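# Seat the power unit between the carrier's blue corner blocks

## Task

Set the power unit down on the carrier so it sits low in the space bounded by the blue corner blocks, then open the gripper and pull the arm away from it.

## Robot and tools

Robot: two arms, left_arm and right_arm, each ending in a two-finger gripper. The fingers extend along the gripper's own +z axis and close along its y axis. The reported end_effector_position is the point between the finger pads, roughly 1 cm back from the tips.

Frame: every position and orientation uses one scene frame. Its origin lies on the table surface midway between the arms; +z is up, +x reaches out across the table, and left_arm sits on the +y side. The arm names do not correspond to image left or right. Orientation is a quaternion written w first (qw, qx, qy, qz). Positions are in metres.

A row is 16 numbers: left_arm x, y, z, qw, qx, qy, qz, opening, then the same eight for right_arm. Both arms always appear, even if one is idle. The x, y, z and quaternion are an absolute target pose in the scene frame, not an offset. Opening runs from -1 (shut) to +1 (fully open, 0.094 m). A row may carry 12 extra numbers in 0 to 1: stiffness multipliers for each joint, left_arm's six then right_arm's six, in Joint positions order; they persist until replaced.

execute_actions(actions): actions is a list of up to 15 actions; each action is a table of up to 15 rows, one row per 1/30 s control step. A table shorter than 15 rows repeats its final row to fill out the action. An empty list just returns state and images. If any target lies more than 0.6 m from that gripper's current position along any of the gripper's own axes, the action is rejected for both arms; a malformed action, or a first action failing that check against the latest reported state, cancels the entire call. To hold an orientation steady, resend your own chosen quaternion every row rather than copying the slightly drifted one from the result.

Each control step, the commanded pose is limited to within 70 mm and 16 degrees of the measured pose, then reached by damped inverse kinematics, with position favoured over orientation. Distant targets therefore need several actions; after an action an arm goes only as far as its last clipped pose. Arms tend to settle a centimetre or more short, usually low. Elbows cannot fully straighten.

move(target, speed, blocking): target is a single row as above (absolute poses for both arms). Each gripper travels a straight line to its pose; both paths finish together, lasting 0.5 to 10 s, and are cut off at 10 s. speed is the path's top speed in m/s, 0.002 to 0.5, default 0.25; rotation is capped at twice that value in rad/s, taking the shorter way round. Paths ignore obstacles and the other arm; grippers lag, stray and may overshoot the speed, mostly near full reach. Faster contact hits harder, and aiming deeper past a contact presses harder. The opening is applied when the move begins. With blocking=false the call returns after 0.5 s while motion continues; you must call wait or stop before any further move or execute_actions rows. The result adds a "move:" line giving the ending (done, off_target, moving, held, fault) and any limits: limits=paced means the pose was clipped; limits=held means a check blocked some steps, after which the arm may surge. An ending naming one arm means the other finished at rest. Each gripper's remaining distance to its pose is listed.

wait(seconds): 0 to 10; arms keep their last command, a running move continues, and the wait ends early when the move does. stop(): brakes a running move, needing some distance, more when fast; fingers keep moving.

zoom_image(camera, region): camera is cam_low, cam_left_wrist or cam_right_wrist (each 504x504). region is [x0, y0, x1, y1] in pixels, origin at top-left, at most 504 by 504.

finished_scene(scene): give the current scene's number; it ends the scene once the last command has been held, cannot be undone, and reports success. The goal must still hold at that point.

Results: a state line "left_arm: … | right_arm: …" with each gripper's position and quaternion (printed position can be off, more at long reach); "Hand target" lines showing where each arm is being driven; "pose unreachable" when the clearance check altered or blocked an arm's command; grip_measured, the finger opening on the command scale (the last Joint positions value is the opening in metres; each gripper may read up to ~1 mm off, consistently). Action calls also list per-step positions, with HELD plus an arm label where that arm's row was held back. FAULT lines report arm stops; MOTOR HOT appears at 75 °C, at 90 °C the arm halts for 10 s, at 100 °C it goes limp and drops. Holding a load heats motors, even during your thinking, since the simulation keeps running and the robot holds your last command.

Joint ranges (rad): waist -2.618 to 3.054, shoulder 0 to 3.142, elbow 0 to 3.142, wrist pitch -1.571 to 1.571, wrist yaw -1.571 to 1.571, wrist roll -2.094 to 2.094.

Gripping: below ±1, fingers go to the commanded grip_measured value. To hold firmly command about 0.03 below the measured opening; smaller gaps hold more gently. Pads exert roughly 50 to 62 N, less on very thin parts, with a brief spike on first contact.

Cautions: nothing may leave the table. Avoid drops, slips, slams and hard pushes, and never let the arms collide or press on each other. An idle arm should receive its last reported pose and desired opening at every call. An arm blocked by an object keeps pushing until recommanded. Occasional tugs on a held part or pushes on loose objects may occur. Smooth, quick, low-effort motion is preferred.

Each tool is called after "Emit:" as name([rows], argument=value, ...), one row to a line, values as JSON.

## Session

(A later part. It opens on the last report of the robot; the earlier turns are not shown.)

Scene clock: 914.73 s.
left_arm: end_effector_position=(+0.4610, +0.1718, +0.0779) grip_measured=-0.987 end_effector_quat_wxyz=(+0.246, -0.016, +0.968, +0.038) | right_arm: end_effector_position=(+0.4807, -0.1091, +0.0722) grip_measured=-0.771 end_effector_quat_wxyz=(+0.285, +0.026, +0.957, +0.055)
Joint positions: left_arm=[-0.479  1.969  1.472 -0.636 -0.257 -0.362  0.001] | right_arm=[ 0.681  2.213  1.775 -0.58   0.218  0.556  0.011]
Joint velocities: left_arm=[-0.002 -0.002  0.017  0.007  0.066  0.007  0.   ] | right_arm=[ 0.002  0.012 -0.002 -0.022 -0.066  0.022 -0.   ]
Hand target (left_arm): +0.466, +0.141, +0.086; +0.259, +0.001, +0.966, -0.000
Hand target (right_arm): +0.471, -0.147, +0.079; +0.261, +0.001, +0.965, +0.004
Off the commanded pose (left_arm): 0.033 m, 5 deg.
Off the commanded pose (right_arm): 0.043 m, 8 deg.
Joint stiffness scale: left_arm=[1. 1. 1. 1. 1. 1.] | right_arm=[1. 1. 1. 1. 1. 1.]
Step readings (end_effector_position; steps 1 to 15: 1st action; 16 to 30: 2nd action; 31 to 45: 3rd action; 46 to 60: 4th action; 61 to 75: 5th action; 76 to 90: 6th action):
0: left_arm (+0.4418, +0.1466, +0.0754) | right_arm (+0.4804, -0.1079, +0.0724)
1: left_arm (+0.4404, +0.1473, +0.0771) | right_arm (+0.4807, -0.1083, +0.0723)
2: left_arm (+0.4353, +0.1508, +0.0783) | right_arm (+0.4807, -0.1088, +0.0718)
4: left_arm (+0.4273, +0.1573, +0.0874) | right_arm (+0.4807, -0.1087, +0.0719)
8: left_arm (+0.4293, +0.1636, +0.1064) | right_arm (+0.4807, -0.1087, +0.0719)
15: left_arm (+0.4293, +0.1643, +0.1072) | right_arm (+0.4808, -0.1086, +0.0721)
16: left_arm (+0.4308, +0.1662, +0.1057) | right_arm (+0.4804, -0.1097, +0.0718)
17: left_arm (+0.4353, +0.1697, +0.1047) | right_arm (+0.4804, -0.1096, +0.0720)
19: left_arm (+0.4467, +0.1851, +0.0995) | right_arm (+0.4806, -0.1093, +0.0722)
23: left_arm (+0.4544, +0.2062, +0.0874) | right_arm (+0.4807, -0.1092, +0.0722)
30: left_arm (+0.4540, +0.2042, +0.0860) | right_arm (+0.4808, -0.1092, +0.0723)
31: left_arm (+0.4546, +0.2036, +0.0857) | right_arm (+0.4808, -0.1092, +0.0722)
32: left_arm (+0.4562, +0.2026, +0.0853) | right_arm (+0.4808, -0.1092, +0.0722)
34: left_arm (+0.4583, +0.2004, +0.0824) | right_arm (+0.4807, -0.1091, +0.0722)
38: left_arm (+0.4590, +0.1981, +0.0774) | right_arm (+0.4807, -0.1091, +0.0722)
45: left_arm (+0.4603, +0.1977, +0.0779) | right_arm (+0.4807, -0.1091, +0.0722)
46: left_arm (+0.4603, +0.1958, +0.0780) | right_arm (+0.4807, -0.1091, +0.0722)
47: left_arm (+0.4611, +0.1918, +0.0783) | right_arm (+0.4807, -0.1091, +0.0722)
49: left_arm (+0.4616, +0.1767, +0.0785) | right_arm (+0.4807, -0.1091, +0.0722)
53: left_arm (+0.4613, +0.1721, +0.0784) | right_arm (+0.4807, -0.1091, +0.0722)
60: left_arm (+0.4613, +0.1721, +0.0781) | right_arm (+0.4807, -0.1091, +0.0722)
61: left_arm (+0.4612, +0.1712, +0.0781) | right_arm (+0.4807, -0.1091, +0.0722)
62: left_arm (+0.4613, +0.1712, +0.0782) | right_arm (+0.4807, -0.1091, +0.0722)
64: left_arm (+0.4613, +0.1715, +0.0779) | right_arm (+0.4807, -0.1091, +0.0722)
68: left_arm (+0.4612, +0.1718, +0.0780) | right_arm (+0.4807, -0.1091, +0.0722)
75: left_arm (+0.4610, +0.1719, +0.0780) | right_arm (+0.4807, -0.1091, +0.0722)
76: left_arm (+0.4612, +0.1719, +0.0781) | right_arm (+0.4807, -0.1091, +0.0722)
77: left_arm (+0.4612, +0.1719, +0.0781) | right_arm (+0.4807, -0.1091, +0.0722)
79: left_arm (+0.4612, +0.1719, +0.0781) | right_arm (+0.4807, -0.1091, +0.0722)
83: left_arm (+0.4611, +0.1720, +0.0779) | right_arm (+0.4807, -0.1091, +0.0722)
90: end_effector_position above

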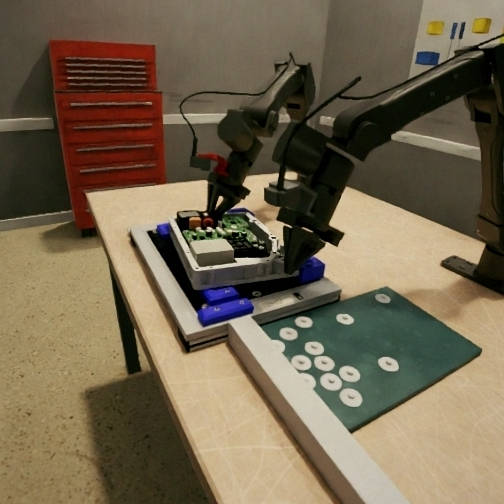

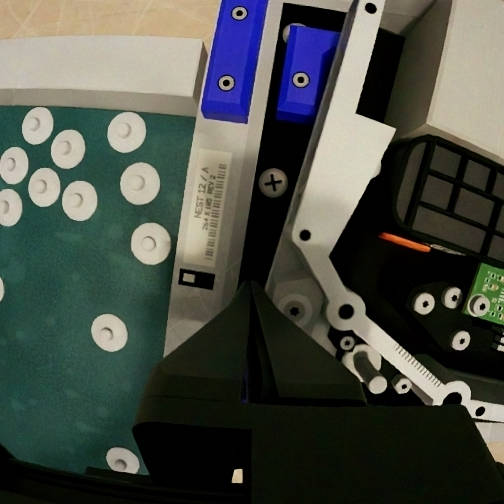

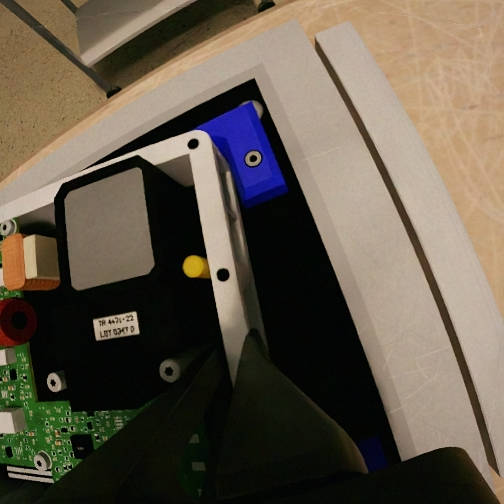

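Emit:
execute_actions([
  [[0.461,0.175,0.08,0.26,0,0.966,0,-1, 0.481,-0.107,0.072,0.26,0,0.966,0,-0.55]],
  [[0.461,0.175,0.08,0.26,0,0.966,0,-1, 0.47,-0.105,0.12,0.26,0,0.966,0,-0.55]],
  [[0.461,0.15,0.082,0.26,0,0.966,0,-1, 0.45,-0.11,0.15,0.26,0,0.966,0,-0.55]],
  [[0.461,0.15,0.082,0.26,0,0.966,0,-1, 0.45,-0.11,0.15,0.26,0,0.966,0,-0.55]],
  [[0.461,0.20,0.12,0.26,0,0.966,0,-1, 0.45,-0.11,0.15,0.26,0,0.966,0,-0.55]],
  [[0.461,0.20,0.14,0.26,0,0.966,0,-1, 0.45,-0.11,0.15,0.26,0,0.966,0,-0.55]],
])

Scene clock: 930.20 s.
left_arm: end_effector_position=(+0.4569, +0.2045, +0.1233) grip_measured=-0.987 end_effector_quat_wxyz=(+0.244, -0.005, +0.970, +0.007) | right_arm: end_effector_position=(+0.4544, -0.1080, +0.1519) grip_measured=-0.552 end_effector_quat_wxyz=(+0.264, +0.001, +0.965, +0.011)
Joint positions: left_arm=[-0.374  1.86   1.505 -0.743 -0.147 -0.256  0.001] | right_arm=[ 0.729  2.187  2.082 -1.004  0.278  0.547  0.021]
Joint velocities: left_arm=[ 0.007 -0.017  0.007 -0.066  0.007  0.007 -0.001] | right_arm=[-0.002 -0.002 -0.002 -0.007 -0.022 -0.051  0.   ]
Hand target (left_arm): +0.460, +0.200, +0.140; +0.260, +0.000, +0.966, +0.000
Hand target (right_arm): +0.450, -0.110, +0.150; +0.260, +0.000, +0.966, +0.000
Off the commanded pose (left_arm): 0.018 m, 2 deg.
Off the commanded pose (right_arm): 0.005 m, 1 deg.
Joint stiffness scale: left_arm=[1. 1. 1. 1. 1. 1.] | right_arm=[1. 1. 1. 1. 1. 1.]
MOTOR HOT: a motor of the right arm reached 75 °C. Now the hottest motor of the right arm, joint 2 (shoulder), reports 76 °C. The controller's stop level is 90 °C. To cool a motor, set the load down, stop pushing, or move to a pose that needs little force.
Step readings (end_effector_position; steps 1 to 15: 1st action; 16 to 30: 2nd action; 31 to 45: 3rd action; 46 to 60: 4th action; 61 to 75: 5th action; 76 to 90: 6th action):
0: left_arm (+0.4610, +0.1718, +0.0779) | right_arm (+0.4807, -0.1091, +0.0722)
1: left_arm (+0.4611, +0.1734, +0.0773) | right_arm (+0.4810, -0.1077, +0.0723)
2: left_arm (+0.4597, +0.1740, +0.0759) | right_arm (+0.4837, -0.1068, +0.0738)
4: left_arm (+0.4564, +0.1772, +0.0717) | right_arm (+0.4841, -0.1077, +0.0744)
8: left_arm (+0.4555, +0.1784, +0.0674) | right_arm (+0.4838, -0.1084, +0.0749)
15: left_arm (+0.4581, +0.1752, +0.0687) | right_arm (+0.4838, -0.1084, +0.0769)
16: left_arm (+0.4581, +0.1752, +0.0687) | right_arm (+0.4825, -0.1086, +0.0799)
17: left_arm (+0.4581, +0.1752, +0.0687) | right_arm (+0.4802, -0.1092, +0.0827)
19: left_arm (+0.4581, +0.1752, +0.0687) | right_arm (+0.4792, -0.1067, +0.0955)
23: left_arm (+0.4581, +0.1752, +0.0687) | right_arm (+0.4789, -0.1001, +0.1186)
30: left_arm (+0.4581, +0.1752, +0.0687) | right_arm (+0.4737, -0.1025, +0.1194)
31: left_arm (+0.4578, +0.1745, +0.0688) | right_arm (+0.4722, -0.1031, +0.1212)
32: left_arm (+0.4574, +0.1744, +0.0689) | right_arm (+0.4688, -0.1050, +0.1223)
34: left_arm (+0.4566, +0.1745, +0.0692) | right_arm (+0.4634, -0.1067, +0.1308)
38: left_arm (+0.4560, +0.1747, +0.0694) | right_arm (+0.4578, -0.1062, +0.1499)
45: left_arm (+0.4559, +0.1746, +0.0695) | right_arm (+0.4551, -0.1074, +0.1523)
46: left_arm (+0.4559, +0.1746, +0.0695) | right_arm (+0.4551, -0.1074, +0.1523)
47: left_arm (+0.4559, +0.1747, +0.0695) | right_arm (+0.4549, -0.1075, +0.1523)
49: left_arm (+0.4559, +0.1747, +0.0695) | right_arm (+0.4546, -0.1077, +0.1520)
53: left_arm (+0.4559, +0.1747, +0.0695) | right_arm (+0.4545, -0.1079, +0.1520)
60: left_arm (+0.4559, +0.1747, +0.0695) | right_arm (+0.4544, -0.1079, +0.1519)
61: left_arm (+0.4557, +0.1768, +0.0717) | right_arm (+0.4544, -0.1079, +0.1519)
62: left_arm (+0.4531, +0.1801, +0.0742) | right_arm (+0.4544, -0.1080, +0.1519)
64: left_arm (+0.4528, +0.1927, +0.0858) | right_arm (+0.4544, -0.1080, +0.1519)
68: left_arm (+0.4603, +0.2081, +0.1077) | right_arm (+0.4544, -0.1080, +0.1519)
75: left_arm (+0.4576, +0.2055, +0.1079) | right_arm (+0.4544, -0.1080, +0.1519)
76: left_arm (+0.4564, +0.2056, +0.1090) | right_arm (+0.4544, -0.1080, +0.1519)
77: left_arm (+0.4552, +0.2057, +0.1109) | right_arm (+0.4544, -0.1080, +0.1519)
79: left_arm (+0.4574, +0.2048, +0.1183) | right_arm (+0.4544, -0.1080, +0.1519)
83: left_arm (+0.4611, +0.2036, +0.1256) | right_arm (+0.4544, -0.1080, +0.1519)
90: end_effector_position above

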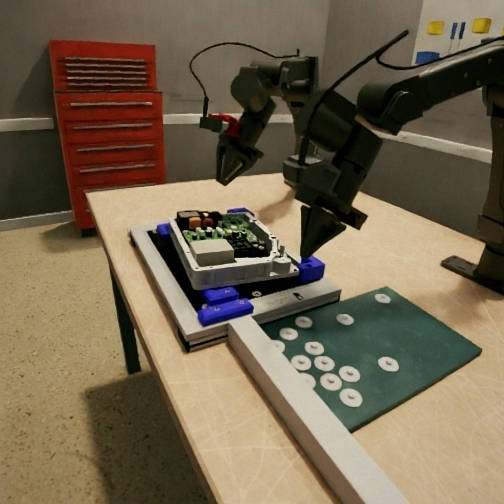

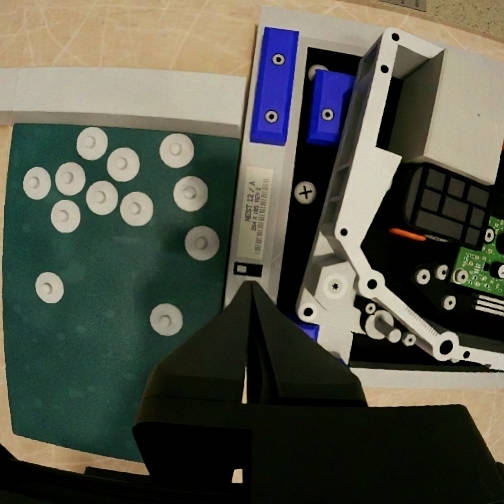

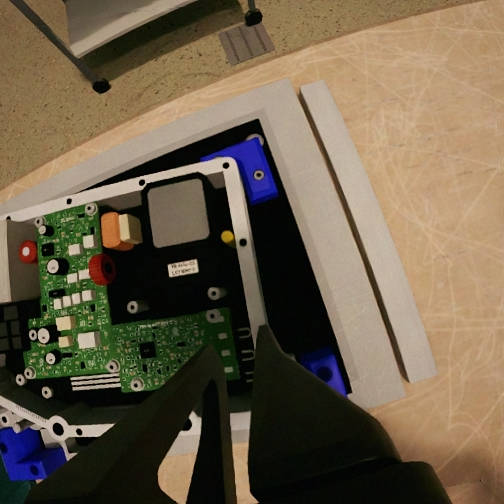

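Emit:
move(target=[0.47,0.12,0.20,0.1,0,0.995,0,-1, 0.30,-0.15,0.15,0.26,0,0.966,0,-1])

Scene clock: 938.03 s.
left_arm: end_effector_position=(+0.4679, +0.1243, +0.1940) grip_measured=-0.987 end_effector_quat_wxyz=(+0.146, +0.003, +0.989, -0.016) | right_arm: end_effector_position=(+0.3007, -0.1448, +0.1474) grip_measured=-0.994 end_effector_quat_wxyz=(+0.252, -0.002, +0.968, +0.005)
Joint positions: left_arm=[-0.502  2.349  2.629 -1.569 -0.086 -0.39   0.001] | right_arm=[ 0.912  1.642  1.347 -0.896  0.348  0.723  0.   ]
Joint velocities: left_arm=[ 0.007  0.002  0.002 -0.007  0.007 -0.007  0.001] | right_arm=[-0.002  0.012 -0.012  0.007 -0.022 -0.066 -0.001]
Hand target (left_arm): +0.469, +0.121, +0.199; +0.152, +0.002, +0.988, -0.022
Hand target (right_arm): +0.299, -0.148, +0.149; +0.259, +0.000, +0.966, -0.000
Off the commanded pose (left_arm): 0.008 m, 6 deg.
Off the commanded pose (right_arm): 0.006 m, 1 deg.
Joint stiffness scale: left_arm=[1. 1. 1. 1. 1. 1.] | right_arm=[1. 1. 1. 1. 1. 1.]
MOTOR HOT: cleared. Now the hottest motor of the right arm, joint 2 (shoulder), reports 72 °C.
joint sent to its limit (left arm) — the command would take joint 4 (wrist pitch) past its lower limit, so that joint was sent only as far as its limit.
move: off_target (left_arm)

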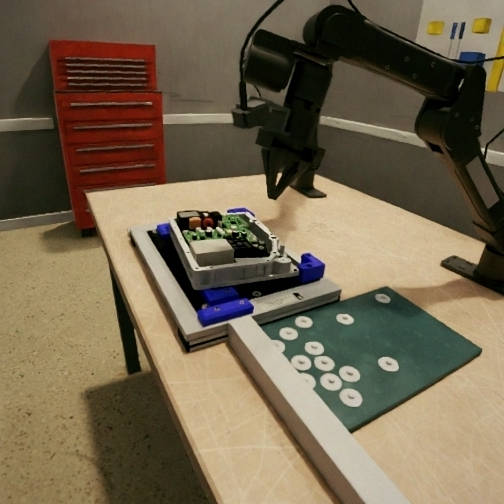

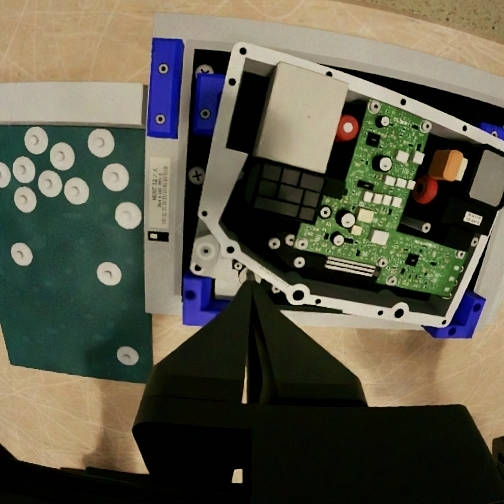

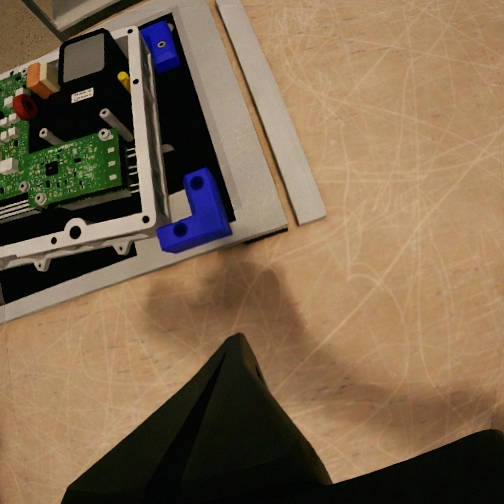

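Emit:
execute_actions([
  [[0.47,0.12,0.20,0.1,0,0.995,0,-1, 0.37,-0.07,0.10,0.383,0,0.924,0,-1]],
  [[0.47,0.12,0.20,0.1,0,0.995,0,-1, 0.40,-0.07,0.088,0.383,0,0.924,0,-1]],
  [[0.47,0.12,0.20,0.1,0,0.995,0,-1, 0.425,-0.07,0.085,0.383,0,0.924,0,-1]],
  [[0.47,0.12,0.20,0.1,0,0.995,0,-1, 0.45,-0.07,0.085,0.383,0,0.924,0,-1]],
  [[0.47,0.12,0.20,0.1,0,0.995,0,-1, 0.45,-0.07,0.085,0.383,0,0.924,0,-1]],
])

Scene clock: 964.53 s.
left_arm: end_effector_position=(+0.4677, +0.1244, +0.1940) grip_measured=-0.987 end_effector_quat_wxyz=(+0.145, +0.003, +0.989, -0.016) | right_arm: end_effector_position=(+0.4485, -0.0695, +0.0910) grip_measured=-0.994 end_effector_quat_wxyz=(+0.391, +0.005, +0.920, +0.006)
Joint positions: left_arm=[-0.502  2.349  2.629 -1.571 -0.085 -0.39   0.001] | right_arm=[ 0.861  2.134  1.607 -0.387  0.503  0.58   0.   ]
Joint velocities: left_arm=[ 0.012 -0.017  0.002 -0.066 -0.037  0.007  0.001] | right_arm=[-0.002 -0.027 -0.007  0.007  0.051  0.081 -0.001]
Hand target (left_arm): +0.469, +0.120, +0.200; +0.154, +0.003, +0.988, -0.022
Hand target (right_arm): +0.450, -0.070, +0.085; +0.383, +0.000, +0.924, +0.000
Off the commanded pose (left_arm): 0.008 m, 6 deg.
Off the commanded pose (right_arm): 0.006 m, 1 deg.
Joint stiffness scale: left_arm=[1. 1. 1. 1. 1. 1.] | right_arm=[1. 1. 1. 1. 1. 1.]
joint sent to its limit (left arm) — the command would take joint 4 (wrist pitch) past its lower limit, so that joint was sent only as far as its limit.
Step readings (end_effector_position; steps 1 to 15: 1st action; 16 to 30: 2nd action; 31 to 45: 3rd action; 46 to 60: 4th action; 61 to 75: 5th action):
0: left_arm (+0.4677, +0.1244, +0.1940) | right_arm (+0.3008, -0.1448, +0.1474)
1: left_arm (+0.4677, +0.1244, +0.1940) | right_arm (+0.3052, -0.1428, +0.1468)
2: left_arm (+0.4677, +0.1244, +0.1940) | right_arm (+0.3132, -0.1355, +0.1466)
4: left_arm (+0.4677, +0.1244, +0.1940) | right_arm (+0.3257, -0.1142, +0.1351)
8: left_arm (+0.4677, +0.1244, +0.1940) | right_arm (+0.3426, -0.0847, +0.0889)
15: left_arm (+0.4677, +0.1244, +0.1940) | right_arm (+0.3575, -0.0755, +0.0799)
16: left_arm (+0.4677, +0.1244, +0.1940) | right_arm (+0.3612, -0.0736, +0.0824)
17: left_arm (+0.4677, +0.1244, +0.1940) | right_arm (+0.3677, -0.0709, +0.0854)
19: left_arm (+0.4677, +0.1244, +0.1940) | right_arm (+0.3821, -0.0696, +0.0897)
23: left_arm (+0.4677, +0.1244, +0.1940) | right_arm (+0.3961, -0.0739, +0.0901)
30: left_arm (+0.4677, +0.1244, +0.1940) | right_arm (+0.3973, -0.0734, +0.0889)
31: left_arm (+0.4677, +0.1244, +0.1940) | right_arm (+0.3991, -0.0730, +0.0889)
32: left_arm (+0.4677, +0.1244, +0.1940) | right_arm (+0.4039, -0.0704, +0.0893)
34: left_arm (+0.4677, +0.1244, +0.1940) | right_arm (+0.4145, -0.0676, +0.0903)
38: left_arm (+0.4677, +0.1244, +0.1940) | right_arm (+0.4224, -0.0718, +0.0875)
45: left_arm (+0.4677, +0.1244, +0.1940) | right_arm (+0.4228, -0.0712, +0.0877)
46: left_arm (+0.4677, +0.1244, +0.1940) | right_arm (+0.4243, -0.0707, +0.0876)
47: left_arm (+0.4677, +0.1244, +0.1940) | right_arm (+0.4293, -0.0680, +0.0886)
49: left_arm (+0.4677, +0.1244, +0.1940) | right_arm (+0.4355, -0.0640, +0.0931)
53: left_arm (+0.4677, +0.1244, +0.1940) | right_arm (+0.4460, -0.0658, +0.0958)
60: left_arm (+0.4677, +0.1244, +0.1940) | right_arm (+0.4485, -0.0695, +0.0910)
61: left_arm (+0.4677, +0.1244, +0.1940) | right_arm (+0.4485, -0.0695, +0.0910)
62: left_arm (+0.4677, +0.1244, +0.1940) | right_arm (+0.4485, -0.0695, +0.0910)
64: left_arm (+0.4677, +0.1244, +0.1940) | right_arm (+0.4485, -0.0695, +0.0910)
68: left_arm (+0.4677, +0.1244, +0.1940) | right_arm (+0.4485, -0.0695, +0.0910)
75: end_effector_position above

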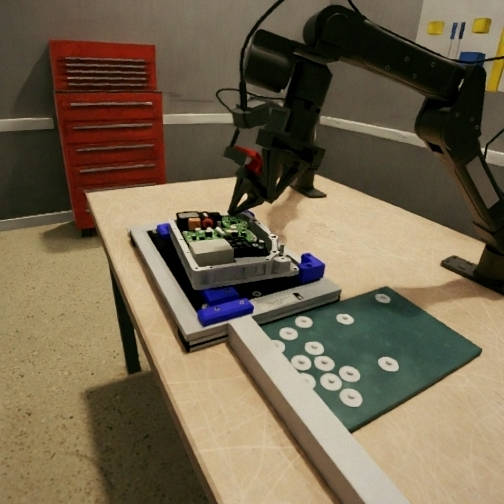

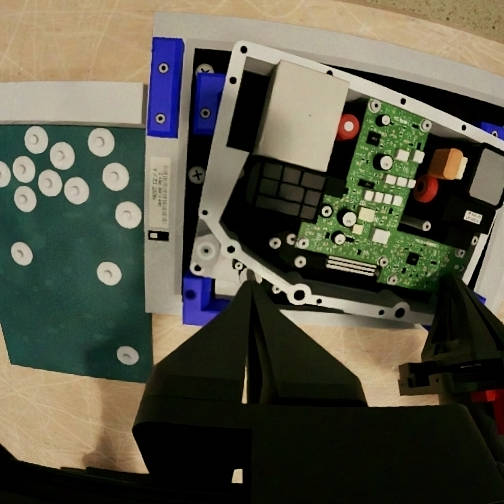

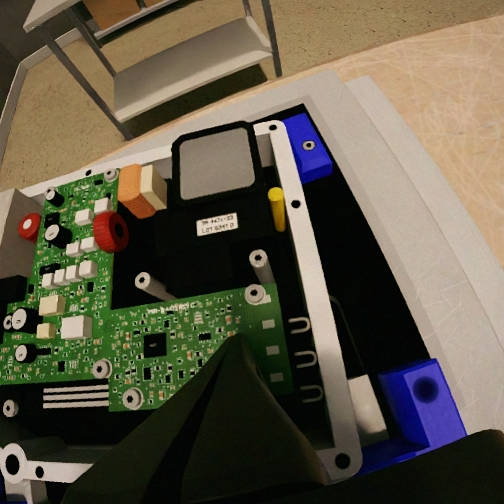

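Emit:
execute_actions([
  [[0.47,0.12,0.20,0.1,0,0.995,0,-1, 0.47,-0.075,0.10,0.26,0,0.966,0,-1]],
  [[0.47,0.12,0.20,0.1,0,0.995,0,-1, 0.49,-0.080,0.085,0.26,0,0.966,0,-1]],
  [[0.47,0.12,0.20,0.1,0,0.995,0,-1, 0.49,-0.085,0.068,0.26,0,0.966,0,-1]],
  [[0.47,0.12,0.20,0.1,0,0.995,0,-1, 0.49,-0.115,0.068,0.26,0,0.966,0,-1]],
  [[0.47,0.12,0.20,0.1,0,0.995,0,-1, 0.49,-0.14,0.068,0.26,0,0.966,0,-1]],
  [[0.47,0.12,0.20,0.1,0,0.995,0,-1, 0.49,-0.14,0.068,0.26,0,0.966,0,-1]],
])

Scene clock: 984.03 s.
left_arm: end_effector_position=(+0.4677, +0.1244, +0.1940) grip_measured=-0.987 end_effector_quat_wxyz=(+0.145, +0.003, +0.989, -0.016) | right_arm: end_effector_position=(+0.4930, -0.1384, +0.0722) grip_measured=-0.994 end_effector_quat_wxyz=(+0.268, +0.005, +0.964, +0.003)
Joint positions: left_arm=[-0.502  2.349  2.629 -1.571 -0.085 -0.39   0.001] | right_arm=[ 0.636  2.262  1.884 -0.709  0.255  0.465  0.   ]
Joint velocities: left_arm=[-0.012 -0.007 -0.007  0.051 -0.081  0.051 -0.   ] | right_arm=[ 0.012 -0.007 -0.007 -0.051  0.037 -0.022 -0.001]
Hand target (left_arm): +0.469, +0.120, +0.200; +0.154, +0.003, +0.988, -0.022
Hand target (right_arm): +0.490, -0.140, +0.068; +0.260, +0.000, +0.966, +0.000
Off the commanded pose (left_arm): 0.008 m, 6 deg.
Off the commanded pose (right_arm): 0.005 m, 1 deg.
Joint stiffness scale: left_arm=[1. 1. 1. 1. 1. 1.] | right_arm=[1. 1. 1. 1. 1. 1.]
joint sent to its limit (left arm) — the command would take joint 4 (wrist pitch) past its lower limit, so that joint was sent only as far as its limit.
Step readings (end_effector_position; steps 1 to 15: 1st action; 16 to 30: 2nd action; 31 to 45: 3rd action; 46 to 60: 4th action; 61 to 75: 5th action; 76 to 90: 6th action):
0: left_arm (+0.4677, +0.1244, +0.1940) | right_arm (+0.4485, -0.0695, +0.0910)
1: left_arm (+0.4677, +0.1244, +0.1940) | right_arm (+0.4504, -0.0690, +0.0935)
2: left_arm (+0.4677, +0.1244, +0.1940) | right_arm (+0.4560, -0.0637, +0.0985)
4: left_arm (+0.4677, +0.1244, +0.1940) | right_arm (+0.4739, -0.0596, +0.1150)
8: left_arm (+0.4677, +0.1244, +0.1940) | right_arm (+0.4936, -0.0693, +0.1372)
15: left_arm (+0.4677, +0.1244, +0.1940) | right_arm (+0.4846, -0.0731, +0.1194)
16: left_arm (+0.4677, +0.1244, +0.1940) | right_arm (+0.4838, -0.0737, +0.1139)
17: left_arm (+0.4677, +0.1244, +0.1940) | right_arm (+0.4855, -0.0726, +0.1095)
19: left_arm (+0.4677, +0.1244, +0.1940) | right_arm (+0.4907, -0.0703, +0.1075)
23: left_arm (+0.4677, +0.1244, +0.1940) | right_arm (+0.4941, -0.0706, +0.1068)
30: left_arm (+0.4677, +0.1244, +0.1940) | right_arm (+0.4942, -0.0707, +0.1068)
31: left_arm (+0.4677, +0.1244, +0.1940) | right_arm (+0.4945, -0.0711, +0.1048)
32: left_arm (+0.4677, +0.1244, +0.1940) | right_arm (+0.4947, -0.0710, +0.1050)
34: left_arm (+0.4677, +0.1244, +0.1940) | right_arm (+0.4955, -0.0709, +0.1052)
38: left_arm (+0.4677, +0.1244, +0.1940) | right_arm (+0.4984, -0.0708, +0.1055)
45: left_arm (+0.4677, +0.1244, +0.1940) | right_arm (+0.4996, -0.0707, +0.1057)
46: left_arm (+0.4677, +0.1244, +0.1940) | right_arm (+0.4999, -0.0725, +0.1051)
47: left_arm (+0.4677, +0.1244, +0.1940) | right_arm (+0.4988, -0.0752, +0.1050)
49: left_arm (+0.4677, +0.1244, +0.1940) | right_arm (+0.4974, -0.0856, +0.1041)
53: left_arm (+0.4677, +0.1244, +0.1940) | right_arm (+0.5025, -0.1031, +0.0996)
60: left_arm (+0.4677, +0.1244, +0.1940) | right_arm (+0.4973, -0.1101, +0.0856)
61: left_arm (+0.4677, +0.1244, +0.1940) | right_arm (+0.4973, -0.1114, +0.0845)
62: left_arm (+0.4677, +0.1244, +0.1940) | right_arm (+0.4961, -0.1128, +0.0848)
64: left_arm (+0.4677, +0.1244, +0.1940) | right_arm (+0.4942, -0.1202, +0.0841)
68: left_arm (+0.4677, +0.1244, +0.1940) | right_arm (+0.4939, -0.1351, +0.0757)
75: left_arm (+0.4677, +0.1244, +0.1940) | right_arm (+0.4932, -0.1387, +0.0723)
76: left_arm (+0.4677, +0.1244, +0.1940) | right_arm (+0.4932, -0.1387, +0.0723)
77: left_arm (+0.4677, +0.1244, +0.1940) | right_arm (+0.4931, -0.1387, +0.0723)
79: left_arm (+0.4677, +0.1244, +0.1940) | right_arm (+0.4931, -0.1386, +0.0723)
83: left_arm (+0.4677, +0.1244, +0.1940) | right_arm (+0.4931, -0.1385, +0.0722)
90: end_effector_position above

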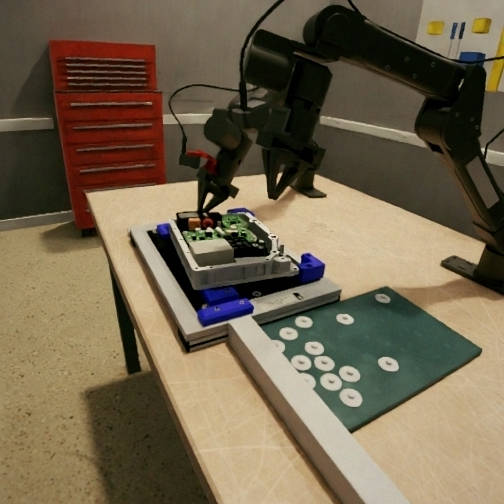

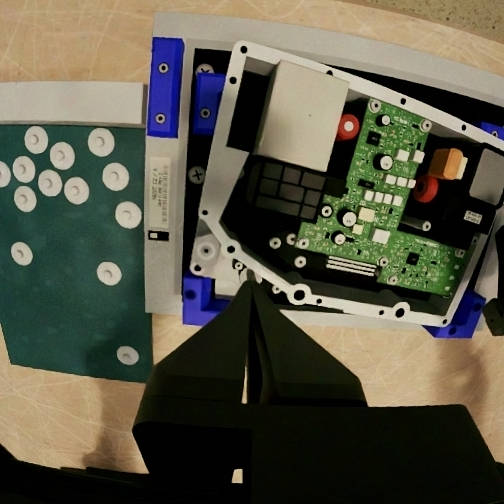

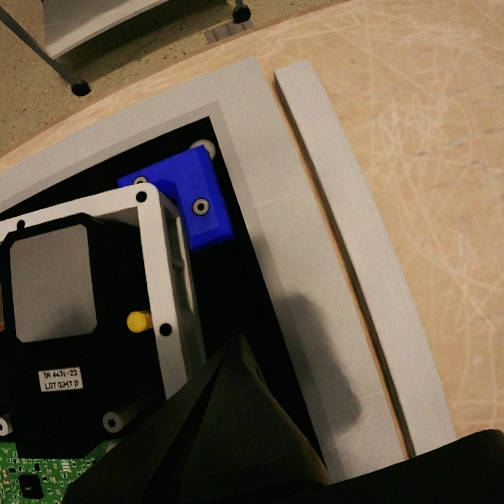

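Emit:
execute_actions([
  [[0.47,0.12,0.20,0.1,0,0.995,0,-1, 0.47,-0.125,0.11,0.26,0,0.966,0,-0.5]],
  [[0.47,0.12,0.20,0.1,0,0.995,0,-1, 0.47,-0.108,0.105,0.26,0,0.966,0,-0.5]],
  [[0.47,0.12,0.20,0.1,0,0.995,0,-1, 0.478,-0.108,0.08,0.26,0,0.966,0,-0.5]],
  [[0.47,0.12,0.20,0.1,0,0.995,0,-1, 0.482,-0.108,0.062,0.26,0,0.966,0,-0.5]],
  [[0.47,0.12,0.20,0.1,0,0.995,0,-1, 0.482,-0.108,0.062,0.26,0,0.966,0,-0.5]],
])

Scene clock: 996.63 s.
left_arm: end_effector_position=(+0.4677, +0.1244, +0.1940) grip_measured=-0.987 end_effector_quat_wxyz=(+0.145, +0.003, +0.989, -0.016) | right_arm: end_effector_position=(+0.4789, -0.1018, +0.0917) grip_measured=-0.502 end_effector_quat_wxyz=(+0.272, -0.000, +0.962, +0.015)
Joint positions: left_arm=[-0.502  2.349  2.629 -1.571 -0.085 -0.39   0.001] | right_arm=[ 0.711  2.27   1.971 -0.785  0.271  0.525  0.023]
Joint velocities: left_arm=[ 0.002  0.002 -0.002  0.066  0.037 -0.037  0.   ] | right_arm=[ 0.007 -0.012  0.002  0.022  0.007 -0.022 -0.   ]
Hand target (left_arm): +0.469, +0.120, +0.200; +0.154, +0.003, +0.988, -0.022
Hand target (right_arm): +0.480, -0.109, +0.063; +0.259, +0.000, +0.966, -0.000
Off the commanded pose (left_arm): 0.008 m, 6 deg.
Off the commanded pose (right_arm): 0.030 m, 2 deg.
Joint stiffness scale: left_arm=[1. 1. 1. 1. 1. 1.] | right_arm=[1. 1. 1. 1. 1. 1.]
joint sent to its limit (left arm) — the command would take joint 4 (wrist pitch) past its lower limit, so that joint was sent only as far as its limit.
Step readings (end_effector_position; steps 1 to 15: 1st action; 16 to 30: 2nd action; 31 to 45: 3rd action; 46 to 60: 4th action; 61 to 75: 5th action):
0: left_arm (+0.4677, +0.1244, +0.1940) | right_arm (+0.4930, -0.1384, +0.0722)
1: left_arm (+0.4677, +0.1244, +0.1940) | right_arm (+0.4914, -0.1381, +0.0739)
2: left_arm (+0.4677, +0.1244, +0.1940) | right_arm (+0.4877, -0.1381, +0.0751)
4: left_arm (+0.4677, +0.1244, +0.1940) | right_arm (+0.4814, -0.1332, +0.0834)
8: left_arm (+0.4677, +0.1244, +0.1940) | right_arm (+0.4753, -0.1207, +0.1032)
15: left_arm (+0.4677, +0.1244, +0.1940) | right_arm (+0.4716, -0.1204, +0.1064)
16: left_arm (+0.4677, +0.1244, +0.1940) | right_arm (+0.4716, -0.1202, +0.1069)
17: left_arm (+0.4677, +0.1244, +0.1940) | right_arm (+0.4728, -0.1190, +0.1077)
19: left_arm (+0.4677, +0.1244, +0.1940) | right_arm (+0.4745, -0.1141, +0.1095)
23: left_arm (+0.4677, +0.1244, +0.1940) | right_arm (+0.4719, -0.1072, +0.1099)
30: left_arm (+0.4677, +0.1244, +0.1940) | right_arm (+0.4705, -0.1069, +0.1095)
31: left_arm (+0.4677, +0.1244, +0.1940) | right_arm (+0.4712, -0.1065, +0.1082)
32: left_arm (+0.4677, +0.1244, +0.1940) | right_arm (+0.4729, -0.1053, +0.1073)
34: left_arm (+0.4677, +0.1244, +0.1940) | right_arm (+0.4751, -0.1039, +0.1017)
38: left_arm (+0.4677, +0.1244, +0.1940) | right_arm (+0.4762, -0.1035, +0.0918)
45: left_arm (+0.4677, +0.1244, +0.1940) | right_arm (+0.4784, -0.1018, +0.0932)
46: left_arm (+0.4677, +0.1244, +0.1940) | right_arm (+0.4786, -0.1016, +0.0921)
47: left_arm (+0.4677, +0.1244, +0.1940) | right_arm (+0.4788, -0.1018, +0.0916)
49: left_arm (+0.4677, +0.1244, +0.1940) | right_arm (+0.4789, -0.1018, +0.0917)
53: left_arm (+0.4677, +0.1244, +0.1940) | right_arm (+0.4788, -0.1018, +0.0916)
60: left_arm (+0.4677, +0.1244, +0.1940) | right_arm (+0.4789, -0.1018, +0.0917)
61: left_arm (+0.4677, +0.1244, +0.1940) | right_arm (+0.4789, -0.1018, +0.0917)
62: left_arm (+0.4677, +0.1244, +0.1940) | right_arm (+0.4789, -0.1018, +0.0917)
64: left_arm (+0.4677, +0.1244, +0.1940) | right_arm (+0.4789, -0.1018, +0.0917)
68: left_arm (+0.4677, +0.1244, +0.1940) | right_arm (+0.4789, -0.1018, +0.0917)
75: end_effector_position above

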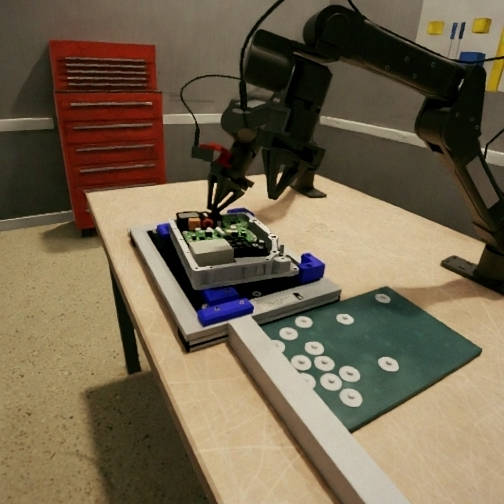

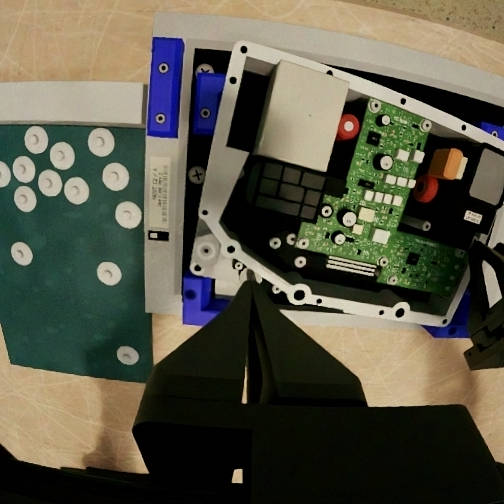

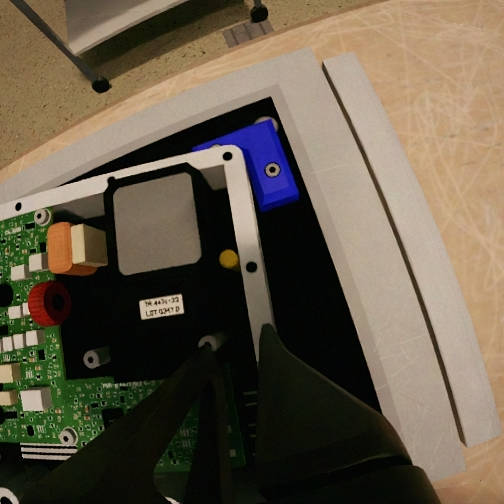

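Outer finger on the wall; shift −y.

Emit:
execute_actions([
  [[0.47,0.12,0.20,0.1,0,0.995,0,-1, 0.47,-0.116,0.105,0.26,0,0.966,0,-0.5]],
  [[0.47,0.12,0.20,0.1,0,0.995,0,-1, 0.472,-0.116,0.095,0.26,0,0.966,0,-0.5]],
  [[0.47,0.12,0.20,0.1,0,0.995,0,-1, 0.478,-0.116,0.08,0.26,0,0.966,0,-0.5]],
  [[0.47,0.12,0.20,0.1,0,0.995,0,-1, 0.482,-0.114,0.062,0.26,0,0.966,0,-0.5]],
  [[0.47,0.12,0.20,0.1,0,0.995,0,-1, 0.482,-0.114,0.062,0.26,0,0.966,0,-0.5]],
])

Scene clock: 1007.13 s.
left_arm: end_effector_position=(+0.4677, +0.1244, +0.1940) grip_measured=-0.987 end_effector_quat_wxyz=(+0.145, +0.003, +0.989, -0.016) | right_arm: end_effector_position=(+0.4797, -0.1103, +0.0696) grip_measured=-0.502 end_effector_quat_wxyz=(+0.262, +0.001, +0.965, +0.005)
Joint positions: left_arm=[-0.502  2.349  2.629 -1.571 -0.085 -0.39   0.001] | right_arm=[ 0.697  2.289  1.924 -0.746  0.272  0.517  0.023]
Joint velocities: left_arm=[-0.002 -0.017 -0.012 -0.022 -0.037 -0.022 -0.   ] | right_arm=[-0.002  0.007 -0.007  0.007  0.007 -0.022 -0.   ]
Hand target (left_arm): +0.469, +0.120, +0.200; +0.154, +0.003, +0.988, -0.022
Hand target (right_arm): +0.482, -0.114, +0.062; +0.260, +0.000, +0.966, +0.000
Off the commanded pose (left_arm): 0.008 m, 6 deg.
Off the commanded pose (right_arm): 0.009 m, 1 deg.
Joint stiffness scale: left_arm=[1. 1. 1. 1. 1. 1.] | right_arm=[1. 1. 1. 1. 1. 1.]
joint sent to its limit (left arm) — the command would take joint 4 (wrist pitch) past its lower limit, so that joint was sent only as far as its limit.
Step readings (end_effector_position; steps 1 to 15: 1st action; 16 to 30: 2nd action; 31 to 45: 3rd action; 46 to 60: 4th action; 61 to 75: 5th action):
0: left_arm (+0.4677, +0.1244, +0.1940) | right_arm (+0.4789, -0.1018, +0.0917)
1: left_arm (+0.4677, +0.1244, +0.1940) | right_arm (+0.4782, -0.1022, +0.0944)
2: left_arm (+0.4677, +0.1244, +0.1940) | right_arm (+0.4764, -0.1034, +0.0948)
4: left_arm (+0.4677, +0.1244, +0.1940) | right_arm (+0.4739, -0.1059, +0.0966)
8: left_arm (+0.4677, +0.1244, +0.1940) | right_arm (+0.4713, -0.1076, +0.0986)
15: left_arm (+0.4677, +0.1244, +0.1940) | right_arm (+0.4696, -0.1088, +0.0975)
16: left_arm (+0.4677, +0.1244, +0.1940) | right_arm (+0.4696, -0.1088, +0.0974)
17: left_arm (+0.4677, +0.1244, +0.1940) | right_arm (+0.4699, -0.1086, +0.0973)
19: left_arm (+0.4677, +0.1244, +0.1940) | right_arm (+0.4701, -0.1084, +0.0968)
23: left_arm (+0.4677, +0.1244, +0.1940) | right_arm (+0.4702, -0.1084, +0.0965)
30: left_arm (+0.4677, +0.1244, +0.1940) | right_arm (+0.4706, -0.1081, +0.0968)
31: left_arm (+0.4677, +0.1244, +0.1940) | right_arm (+0.4711, -0.1080, +0.0961)
32: left_arm (+0.4677, +0.1244, +0.1940) | right_arm (+0.4722, -0.1078, +0.0958)
34: left_arm (+0.4677, +0.1244, +0.1940) | right_arm (+0.4736, -0.1086, +0.0940)
38: left_arm (+0.4677, +0.1244, +0.1940) | right_arm (+0.4758, -0.1101, +0.0912)
45: left_arm (+0.4677, +0.1244, +0.1940) | right_arm (+0.4773, -0.1096, +0.0916)
46: left_arm (+0.4677, +0.1244, +0.1940) | right_arm (+0.4778, -0.1093, +0.0905)
47: left_arm (+0.4677, +0.1244, +0.1940) | right_arm (+0.4789, -0.1086, +0.0895)
49: left_arm (+0.4677, +0.1244, +0.1940) | right_arm (+0.4798, -0.1082, +0.0842)
53: left_arm (+0.4677, +0.1244, +0.1940) | right_arm (+0.4798, -0.1100, +0.0723)
60: left_arm (+0.4677, +0.1244, +0.1940) | right_arm (+0.4797, -0.1103, +0.0696)
61: left_arm (+0.4677, +0.1244, +0.1940) | right_arm (+0.4797, -0.1103, +0.0696)
62: left_arm (+0.4677, +0.1244, +0.1940) | right_arm (+0.4797, -0.1103, +0.0696)
64: left_arm (+0.4677, +0.1244, +0.1940) | right_arm (+0.4797, -0.1103, +0.0696)
68: left_arm (+0.4677, +0.1244, +0.1940) | right_arm (+0.4797, -0.1103, +0.0696)
75: end_effector_position above

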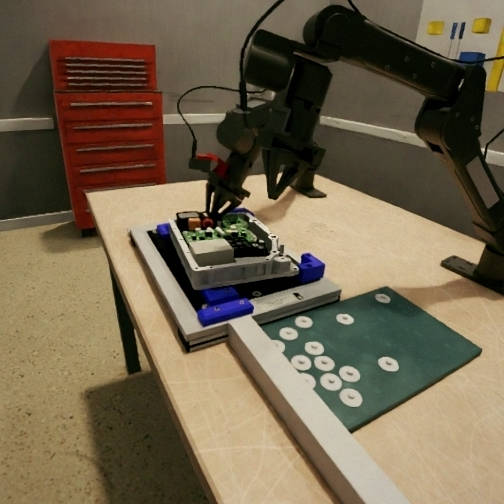

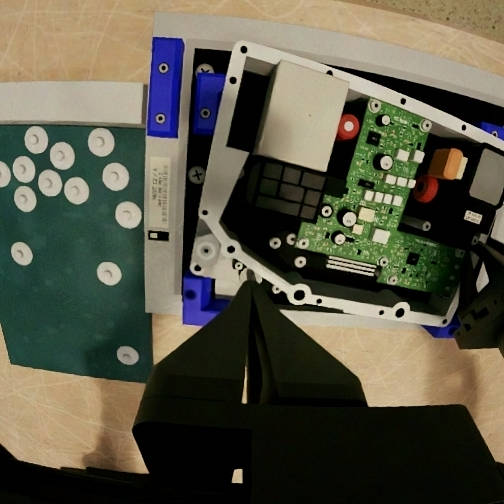

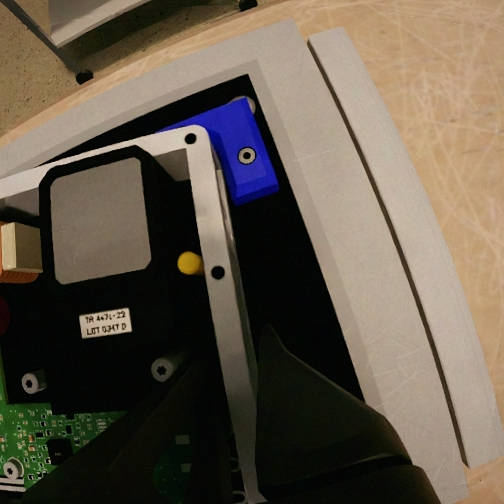

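Emit:
execute_actions([
  [[0.47,0.12,0.20,0.1,0,0.995,0,-1, 0.48,-0.110,0.066,0.26,0,0.966,0,-0.9]],
  [[0.47,0.12,0.20,0.1,0,0.995,0,-1, 0.48,-0.110,0.066,0.26,0,0.966,0,-0.9]],
  [[0.47,0.12,0.20,0.1,0,0.995,0,-1, 0.46,-0.112,0.085,0.26,0,0.966,0,-0.9]],
  [[0.47,0.12,0.20,0.1,0,0.995,0,-1, 0.44,-0.112,0.085,0.26,0,0.966,0,-0.9]],
  [[0.47,0.12,0.20,0.1,0,0.995,0,-1, 0.43,-0.112,0.085,0.26,0,0.966,0,-0.9]],
])

Scene clock: 1016.67 s.
left_arm: end_effector_position=(+0.4677, +0.1244, +0.1940) grip_measured=-0.987 end_effector_quat_wxyz=(+0.145, +0.003, +0.989, -0.016) | right_arm: end_effector_position=(+0.4764, -0.1065, +0.0782) grip_measured=-0.789 end_effector_quat_wxyz=(+0.320, +0.049, +0.946, +0.034)
Joint positions: left_arm=[-0.502  2.349  2.629 -1.571 -0.085 -0.39   0.001] | right_arm=[ 0.723  2.188  1.726 -0.531  0.325  0.612  0.01 ]
Joint velocities: left_arm=[-0.002  0.002 -0.007  0.007  0.037  0.051  0.001] | right_arm=[-0.017 -0.007 -0.017 -0.022 -0.007 -0.007 -0.001]
Hand target (left_arm): +0.469, +0.120, +0.200; +0.154, +0.003, +0.988, -0.022
Hand target (right_arm): +0.434, -0.111, +0.084; +0.265, +0.000, +0.964, +0.004
Off the commanded pose (left_arm): 0.008 m, 6 deg.
Off the commanded pose (right_arm): 0.047 m, 10 deg.
Joint stiffness scale: left_arm=[1. 1. 1. 1. 1. 1.] | right_arm=[1. 1. 1. 1. 1. 1.]
joint sent to its limit (left arm) — the command would take joint 4 (wrist pitch) past its lower limit, so that joint was sent only as far as its limit.
Step readings (end_effector_position; steps 1 to 15: 1st action; 16 to 30: 2nd action; 31 to 45: 3rd action; 46 to 60: 4th action; 61 to 75: 5th action):
0: left_arm (+0.4677, +0.1244, +0.1940) | right_arm (+0.4797, -0.1103, +0.0696)
1: left_arm (+0.4677, +0.1244, +0.1940) | right_arm (+0.4797, -0.1100, +0.0695)
2: left_arm (+0.4677, +0.1244, +0.1940) | right_arm (+0.4800, -0.1082, +0.0694)
4: left_arm (+0.4677, +0.1244, +0.1940) | right_arm (+0.4799, -0.1081, +0.0695)
8: left_arm (+0.4677, +0.1244, +0.1940) | right_arm (+0.4799, -0.1081, +0.0695)
15: left_arm (+0.4677, +0.1244, +0.1940) | right_arm (+0.4799, -0.1081, +0.0695)
16: left_arm (+0.4677, +0.1244, +0.1940) | right_arm (+0.4799, -0.1081, +0.0695)
17: left_arm (+0.4677, +0.1244, +0.1940) | right_arm (+0.4799, -0.1081, +0.0695)
19: left_arm (+0.4677, +0.1244, +0.1940) | right_arm (+0.4799, -0.1081, +0.0695)
23: left_arm (+0.4677, +0.1244, +0.1940) | right_arm (+0.4799, -0.1081, +0.0695)
30: left_arm (+0.4677, +0.1244, +0.1940) | right_arm (+0.4799, -0.1081, +0.0695)
31: left_arm (+0.4677, +0.1244, +0.1940) | right_arm (+0.4790, -0.1081, +0.0701)
32: left_arm (+0.4677, +0.1244, +0.1940) | right_arm (+0.4788, -0.1081, +0.0701)
34: left_arm (+0.4677, +0.1244, +0.1940) | right_arm (+0.4790, -0.1081, +0.0701)
38: left_arm (+0.4677, +0.1244, +0.1940) | right_arm (+0.4791, -0.1081, +0.0703)
45: left_arm (+0.4677, +0.1244, +0.1940) | right_arm (+0.4791, -0.1081, +0.0702)
46: left_arm (+0.4677, +0.1244, +0.1940) | right_arm (+0.4780, -0.1079, +0.0704)
47: left_arm (+0.4677, +0.1244, +0.1940) | right_arm (+0.4771, -0.1074, +0.0709)
49: left_arm (+0.4677, +0.1244, +0.1940) | right_arm (+0.4770, -0.1070, +0.0739)
53: left_arm (+0.4677, +0.1244, +0.1940) | right_arm (+0.4772, -0.1070, +0.0758)
60: left_arm (+0.4677, +0.1244, +0.1940) | right_arm (+0.4772, -0.1069, +0.0759)
61: left_arm (+0.4677, +0.1244, +0.1940) | right_arm (+0.4766, -0.1069, +0.0757)
62: left_arm (+0.4677, +0.1244, +0.1940) | right_arm (+0.4766, -0.1068, +0.0763)
64: left_arm (+0.4677, +0.1244, +0.1940) | right_arm (+0.4765, -0.1067, +0.0779)
68: left_arm (+0.4677, +0.1244, +0.1940) | right_arm (+0.4765, -0.1064, +0.0783)
75: end_effector_position above

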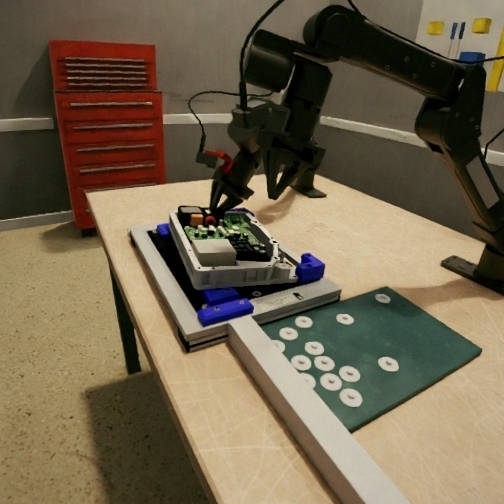

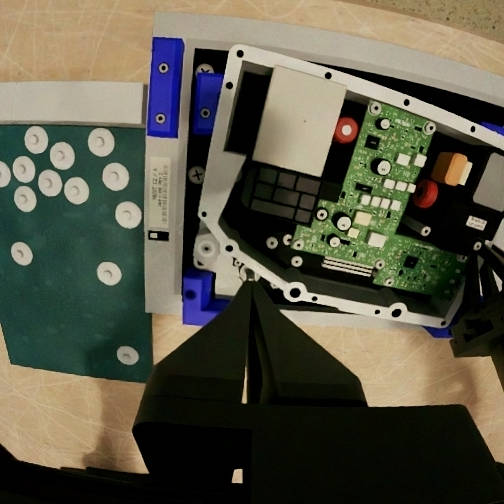

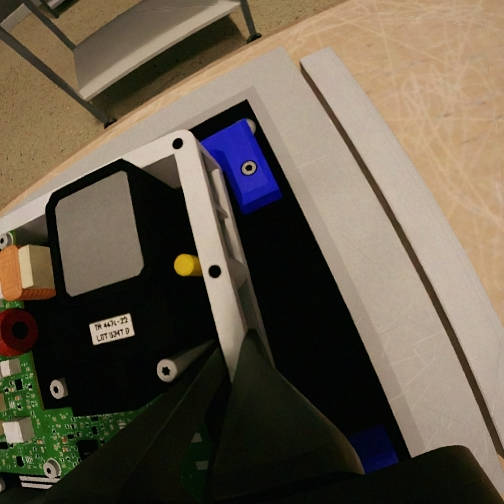

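Emit:
execute_actions([
  [[0.40,0.10,0.13,0.383,0,0.924,0,-1, 0.476,-0.107,0.08,0.26,0,0.966,0,-0.9]],
  [[0.40,0.10,0.09,0.383,0,0.924,0,-1, 0.476,-0.107,0.08,0.26,0,0.966,0,-0.9]],
  [[0.425,0.10,0.08,0.383,0,0.924,0,-1, 0.476,-0.107,0.08,0.26,0,0.966,0,-0.9]],
  [[0.45,0.10,0.08,0.383,0,0.924,0,-1, 0.476,-0.107,0.08,0.26,0,0.966,0,-0.9]],
  [[0.48,0.10,0.08,0.383,0,0.924,0,-1, 0.476,-0.107,0.08,0.26,0,0.966,0,-0.9]],
  [[0.48,0.10,0.08,0.383,0,0.924,0,-1, 0.476,-0.107,0.08,0.26,0,0.966,0,-0.9]],
])

Scene clock: 1042.33 s.
left_arm: end_effector_position=(+0.4510, +0.0984, +0.0715) grip_measured=-0.987 end_effector_quat_wxyz=(+0.349, +0.020, +0.937, +0.007) | right_arm: end_effector_position=(+0.4910, -0.1132, +0.0786) grip_measured=-0.791 end_effector_quat_wxyz=(+0.293, +0.049, +0.955, +0.002)
Joint positions: left_arm=[-0.663  1.933  1.275 -0.283 -0.361 -0.41   0.001] | right_arm=[ 0.701  2.29   1.932 -0.712  0.335  0.6    0.01 ]
Joint velocities: left_arm=[-0.007 -0.007 -0.002  0.007  0.066 -0.007 -0.   ] | right_arm=[-0.002  0.012 -0.002  0.051 -0.007  0.007  0.001]
Hand target (left_arm): +0.477, +0.102, +0.082; +0.383, +0.000, +0.924, +0.001
Hand target (right_arm): +0.476, -0.107, +0.080; +0.263, +0.001, +0.965, +0.002
Off the commanded pose (left_arm): 0.030 m, 5 deg.
Off the commanded pose (right_arm): 0.016 m, 7 deg.
Joint stiffness scale: left_arm=[1. 1. 1. 1. 1. 1.] | right_arm=[1. 1. 1. 1. 1. 1.]
MOTOR HOT: a motor of the right arm reached 75 °C. Now the hottest motor of the right arm, joint 2 (shoulder), reports 81 °C. The controller's stop level is 90 °C. To cool a motor, set the load down, stop pushing, or move to a pose that needs little force.
Step readings (end_effector_position; steps 1 to 15: 1st action; 16 to 30: 2nd action; 31 to 45: 3rd action; 46 to 60: 4th action; 61 to 75: 5th action; 76 to 90: 6th action):
0: left_arm (+0.4677, +0.1244, +0.1940) | right_arm (+0.4765, -0.1064, +0.0781)
1: left_arm (+0.4668, +0.1244, +0.1901) | right_arm (+0.4785, -0.1062, +0.0783)
2: left_arm (+0.4609, +0.1262, +0.1831) | right_arm (+0.4804, -0.1065, +0.0773)
4: left_arm (+0.4378, +0.1243, +0.1598) | right_arm (+0.4821, -0.1073, +0.0764)
8: left_arm (+0.3758, +0.1117, +0.1074) | right_arm (+0.4826, -0.1079, +0.0763)
15: left_arm (+0.3742, +0.1008, +0.1143) | right_arm (+0.4825, -0.1079, +0.0761)
16: left_arm (+0.3768, +0.1018, +0.1150) | right_arm (+0.4825, -0.1080, +0.0761)
17: left_arm (+0.3785, +0.1034, +0.1131) | right_arm (+0.4825, -0.1080, +0.0762)
19: left_arm (+0.3769, +0.1100, +0.0982) | right_arm (+0.4825, -0.1079, +0.0762)
23: left_arm (+0.3685, +0.1205, +0.0635) | right_arm (+0.4826, -0.1079, +0.0763)
30: left_arm (+0.3795, +0.1122, +0.0707) | right_arm (+0.4825, -0.1080, +0.0761)
31: left_arm (+0.3838, +0.1103, +0.0734) | right_arm (+0.4825, -0.1080, +0.0761)
32: left_arm (+0.3898, +0.1077, +0.0751) | right_arm (+0.4825, -0.1080, +0.0761)
34: left_arm (+0.4006, +0.1058, +0.0755) | right_arm (+0.4825, -0.1080, +0.0761)
38: left_arm (+0.4108, +0.1047, +0.0709) | right_arm (+0.4825, -0.1080, +0.0761)
45: left_arm (+0.4162, +0.1010, +0.0743) | right_arm (+0.4825, -0.1080, +0.0761)
46: left_arm (+0.4180, +0.1008, +0.0741) | right_arm (+0.4825, -0.1080, +0.0761)
47: left_arm (+0.4229, +0.0999, +0.0742) | right_arm (+0.4825, -0.1080, +0.0761)
49: left_arm (+0.4315, +0.1013, +0.0725) | right_arm (+0.4824, -0.1081, +0.0760)
53: left_arm (+0.4320, +0.1007, +0.0723) | right_arm (+0.4831, -0.1084, +0.0764)
60: left_arm (+0.4320, +0.1006, +0.0724) | right_arm (+0.4831, -0.1084, +0.0764)
61: left_arm (+0.4334, +0.1007, +0.0716) | right_arm (+0.4831, -0.1084, +0.0764)
62: left_arm (+0.4360, +0.1006, +0.0714) | right_arm (+0.4834, -0.1089, +0.0766)
64: left_arm (+0.4441, +0.0999, +0.0714) | right_arm (+0.4860, -0.1109, +0.0777)
68: left_arm (+0.4510, +0.0984, +0.0715) | right_arm (+0.4909, -0.1131, +0.0787)
75: left_arm (+0.4510, +0.0984, +0.0715) | right_arm (+0.4910, -0.1132, +0.0786)
76: left_arm (+0.4510, +0.0983, +0.0714) | right_arm (+0.4910, -0.1132, +0.0786)
77: left_arm (+0.4509, +0.0984, +0.0713) | right_arm (+0.4910, -0.1132, +0.0786)
79: left_arm (+0.4509, +0.0984, +0.0714) | right_arm (+0.4910, -0.1132, +0.0786)
83: left_arm (+0.4510, +0.0984, +0.0715) | right_arm (+0.4910, -0.1132, +0.0786)
90: end_effector_position above

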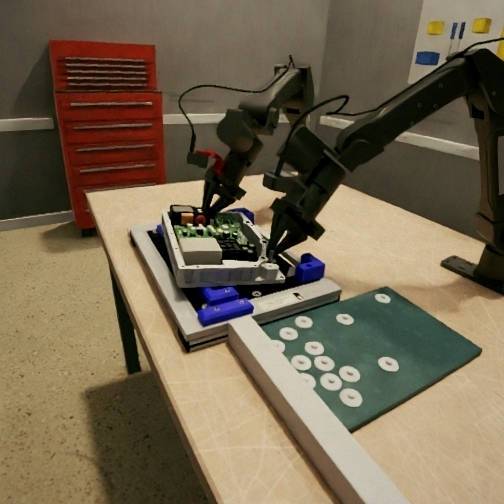

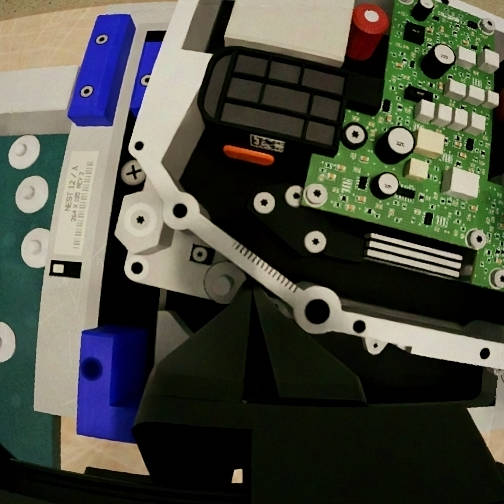

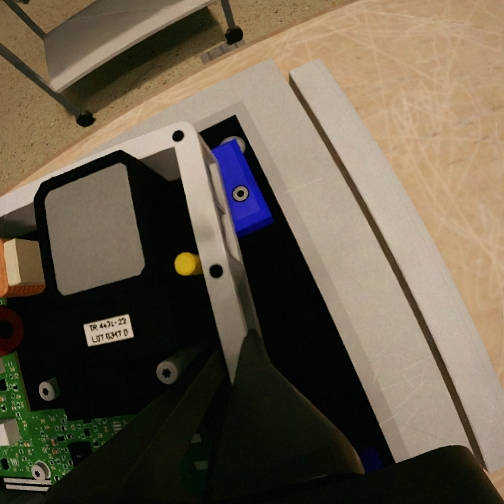

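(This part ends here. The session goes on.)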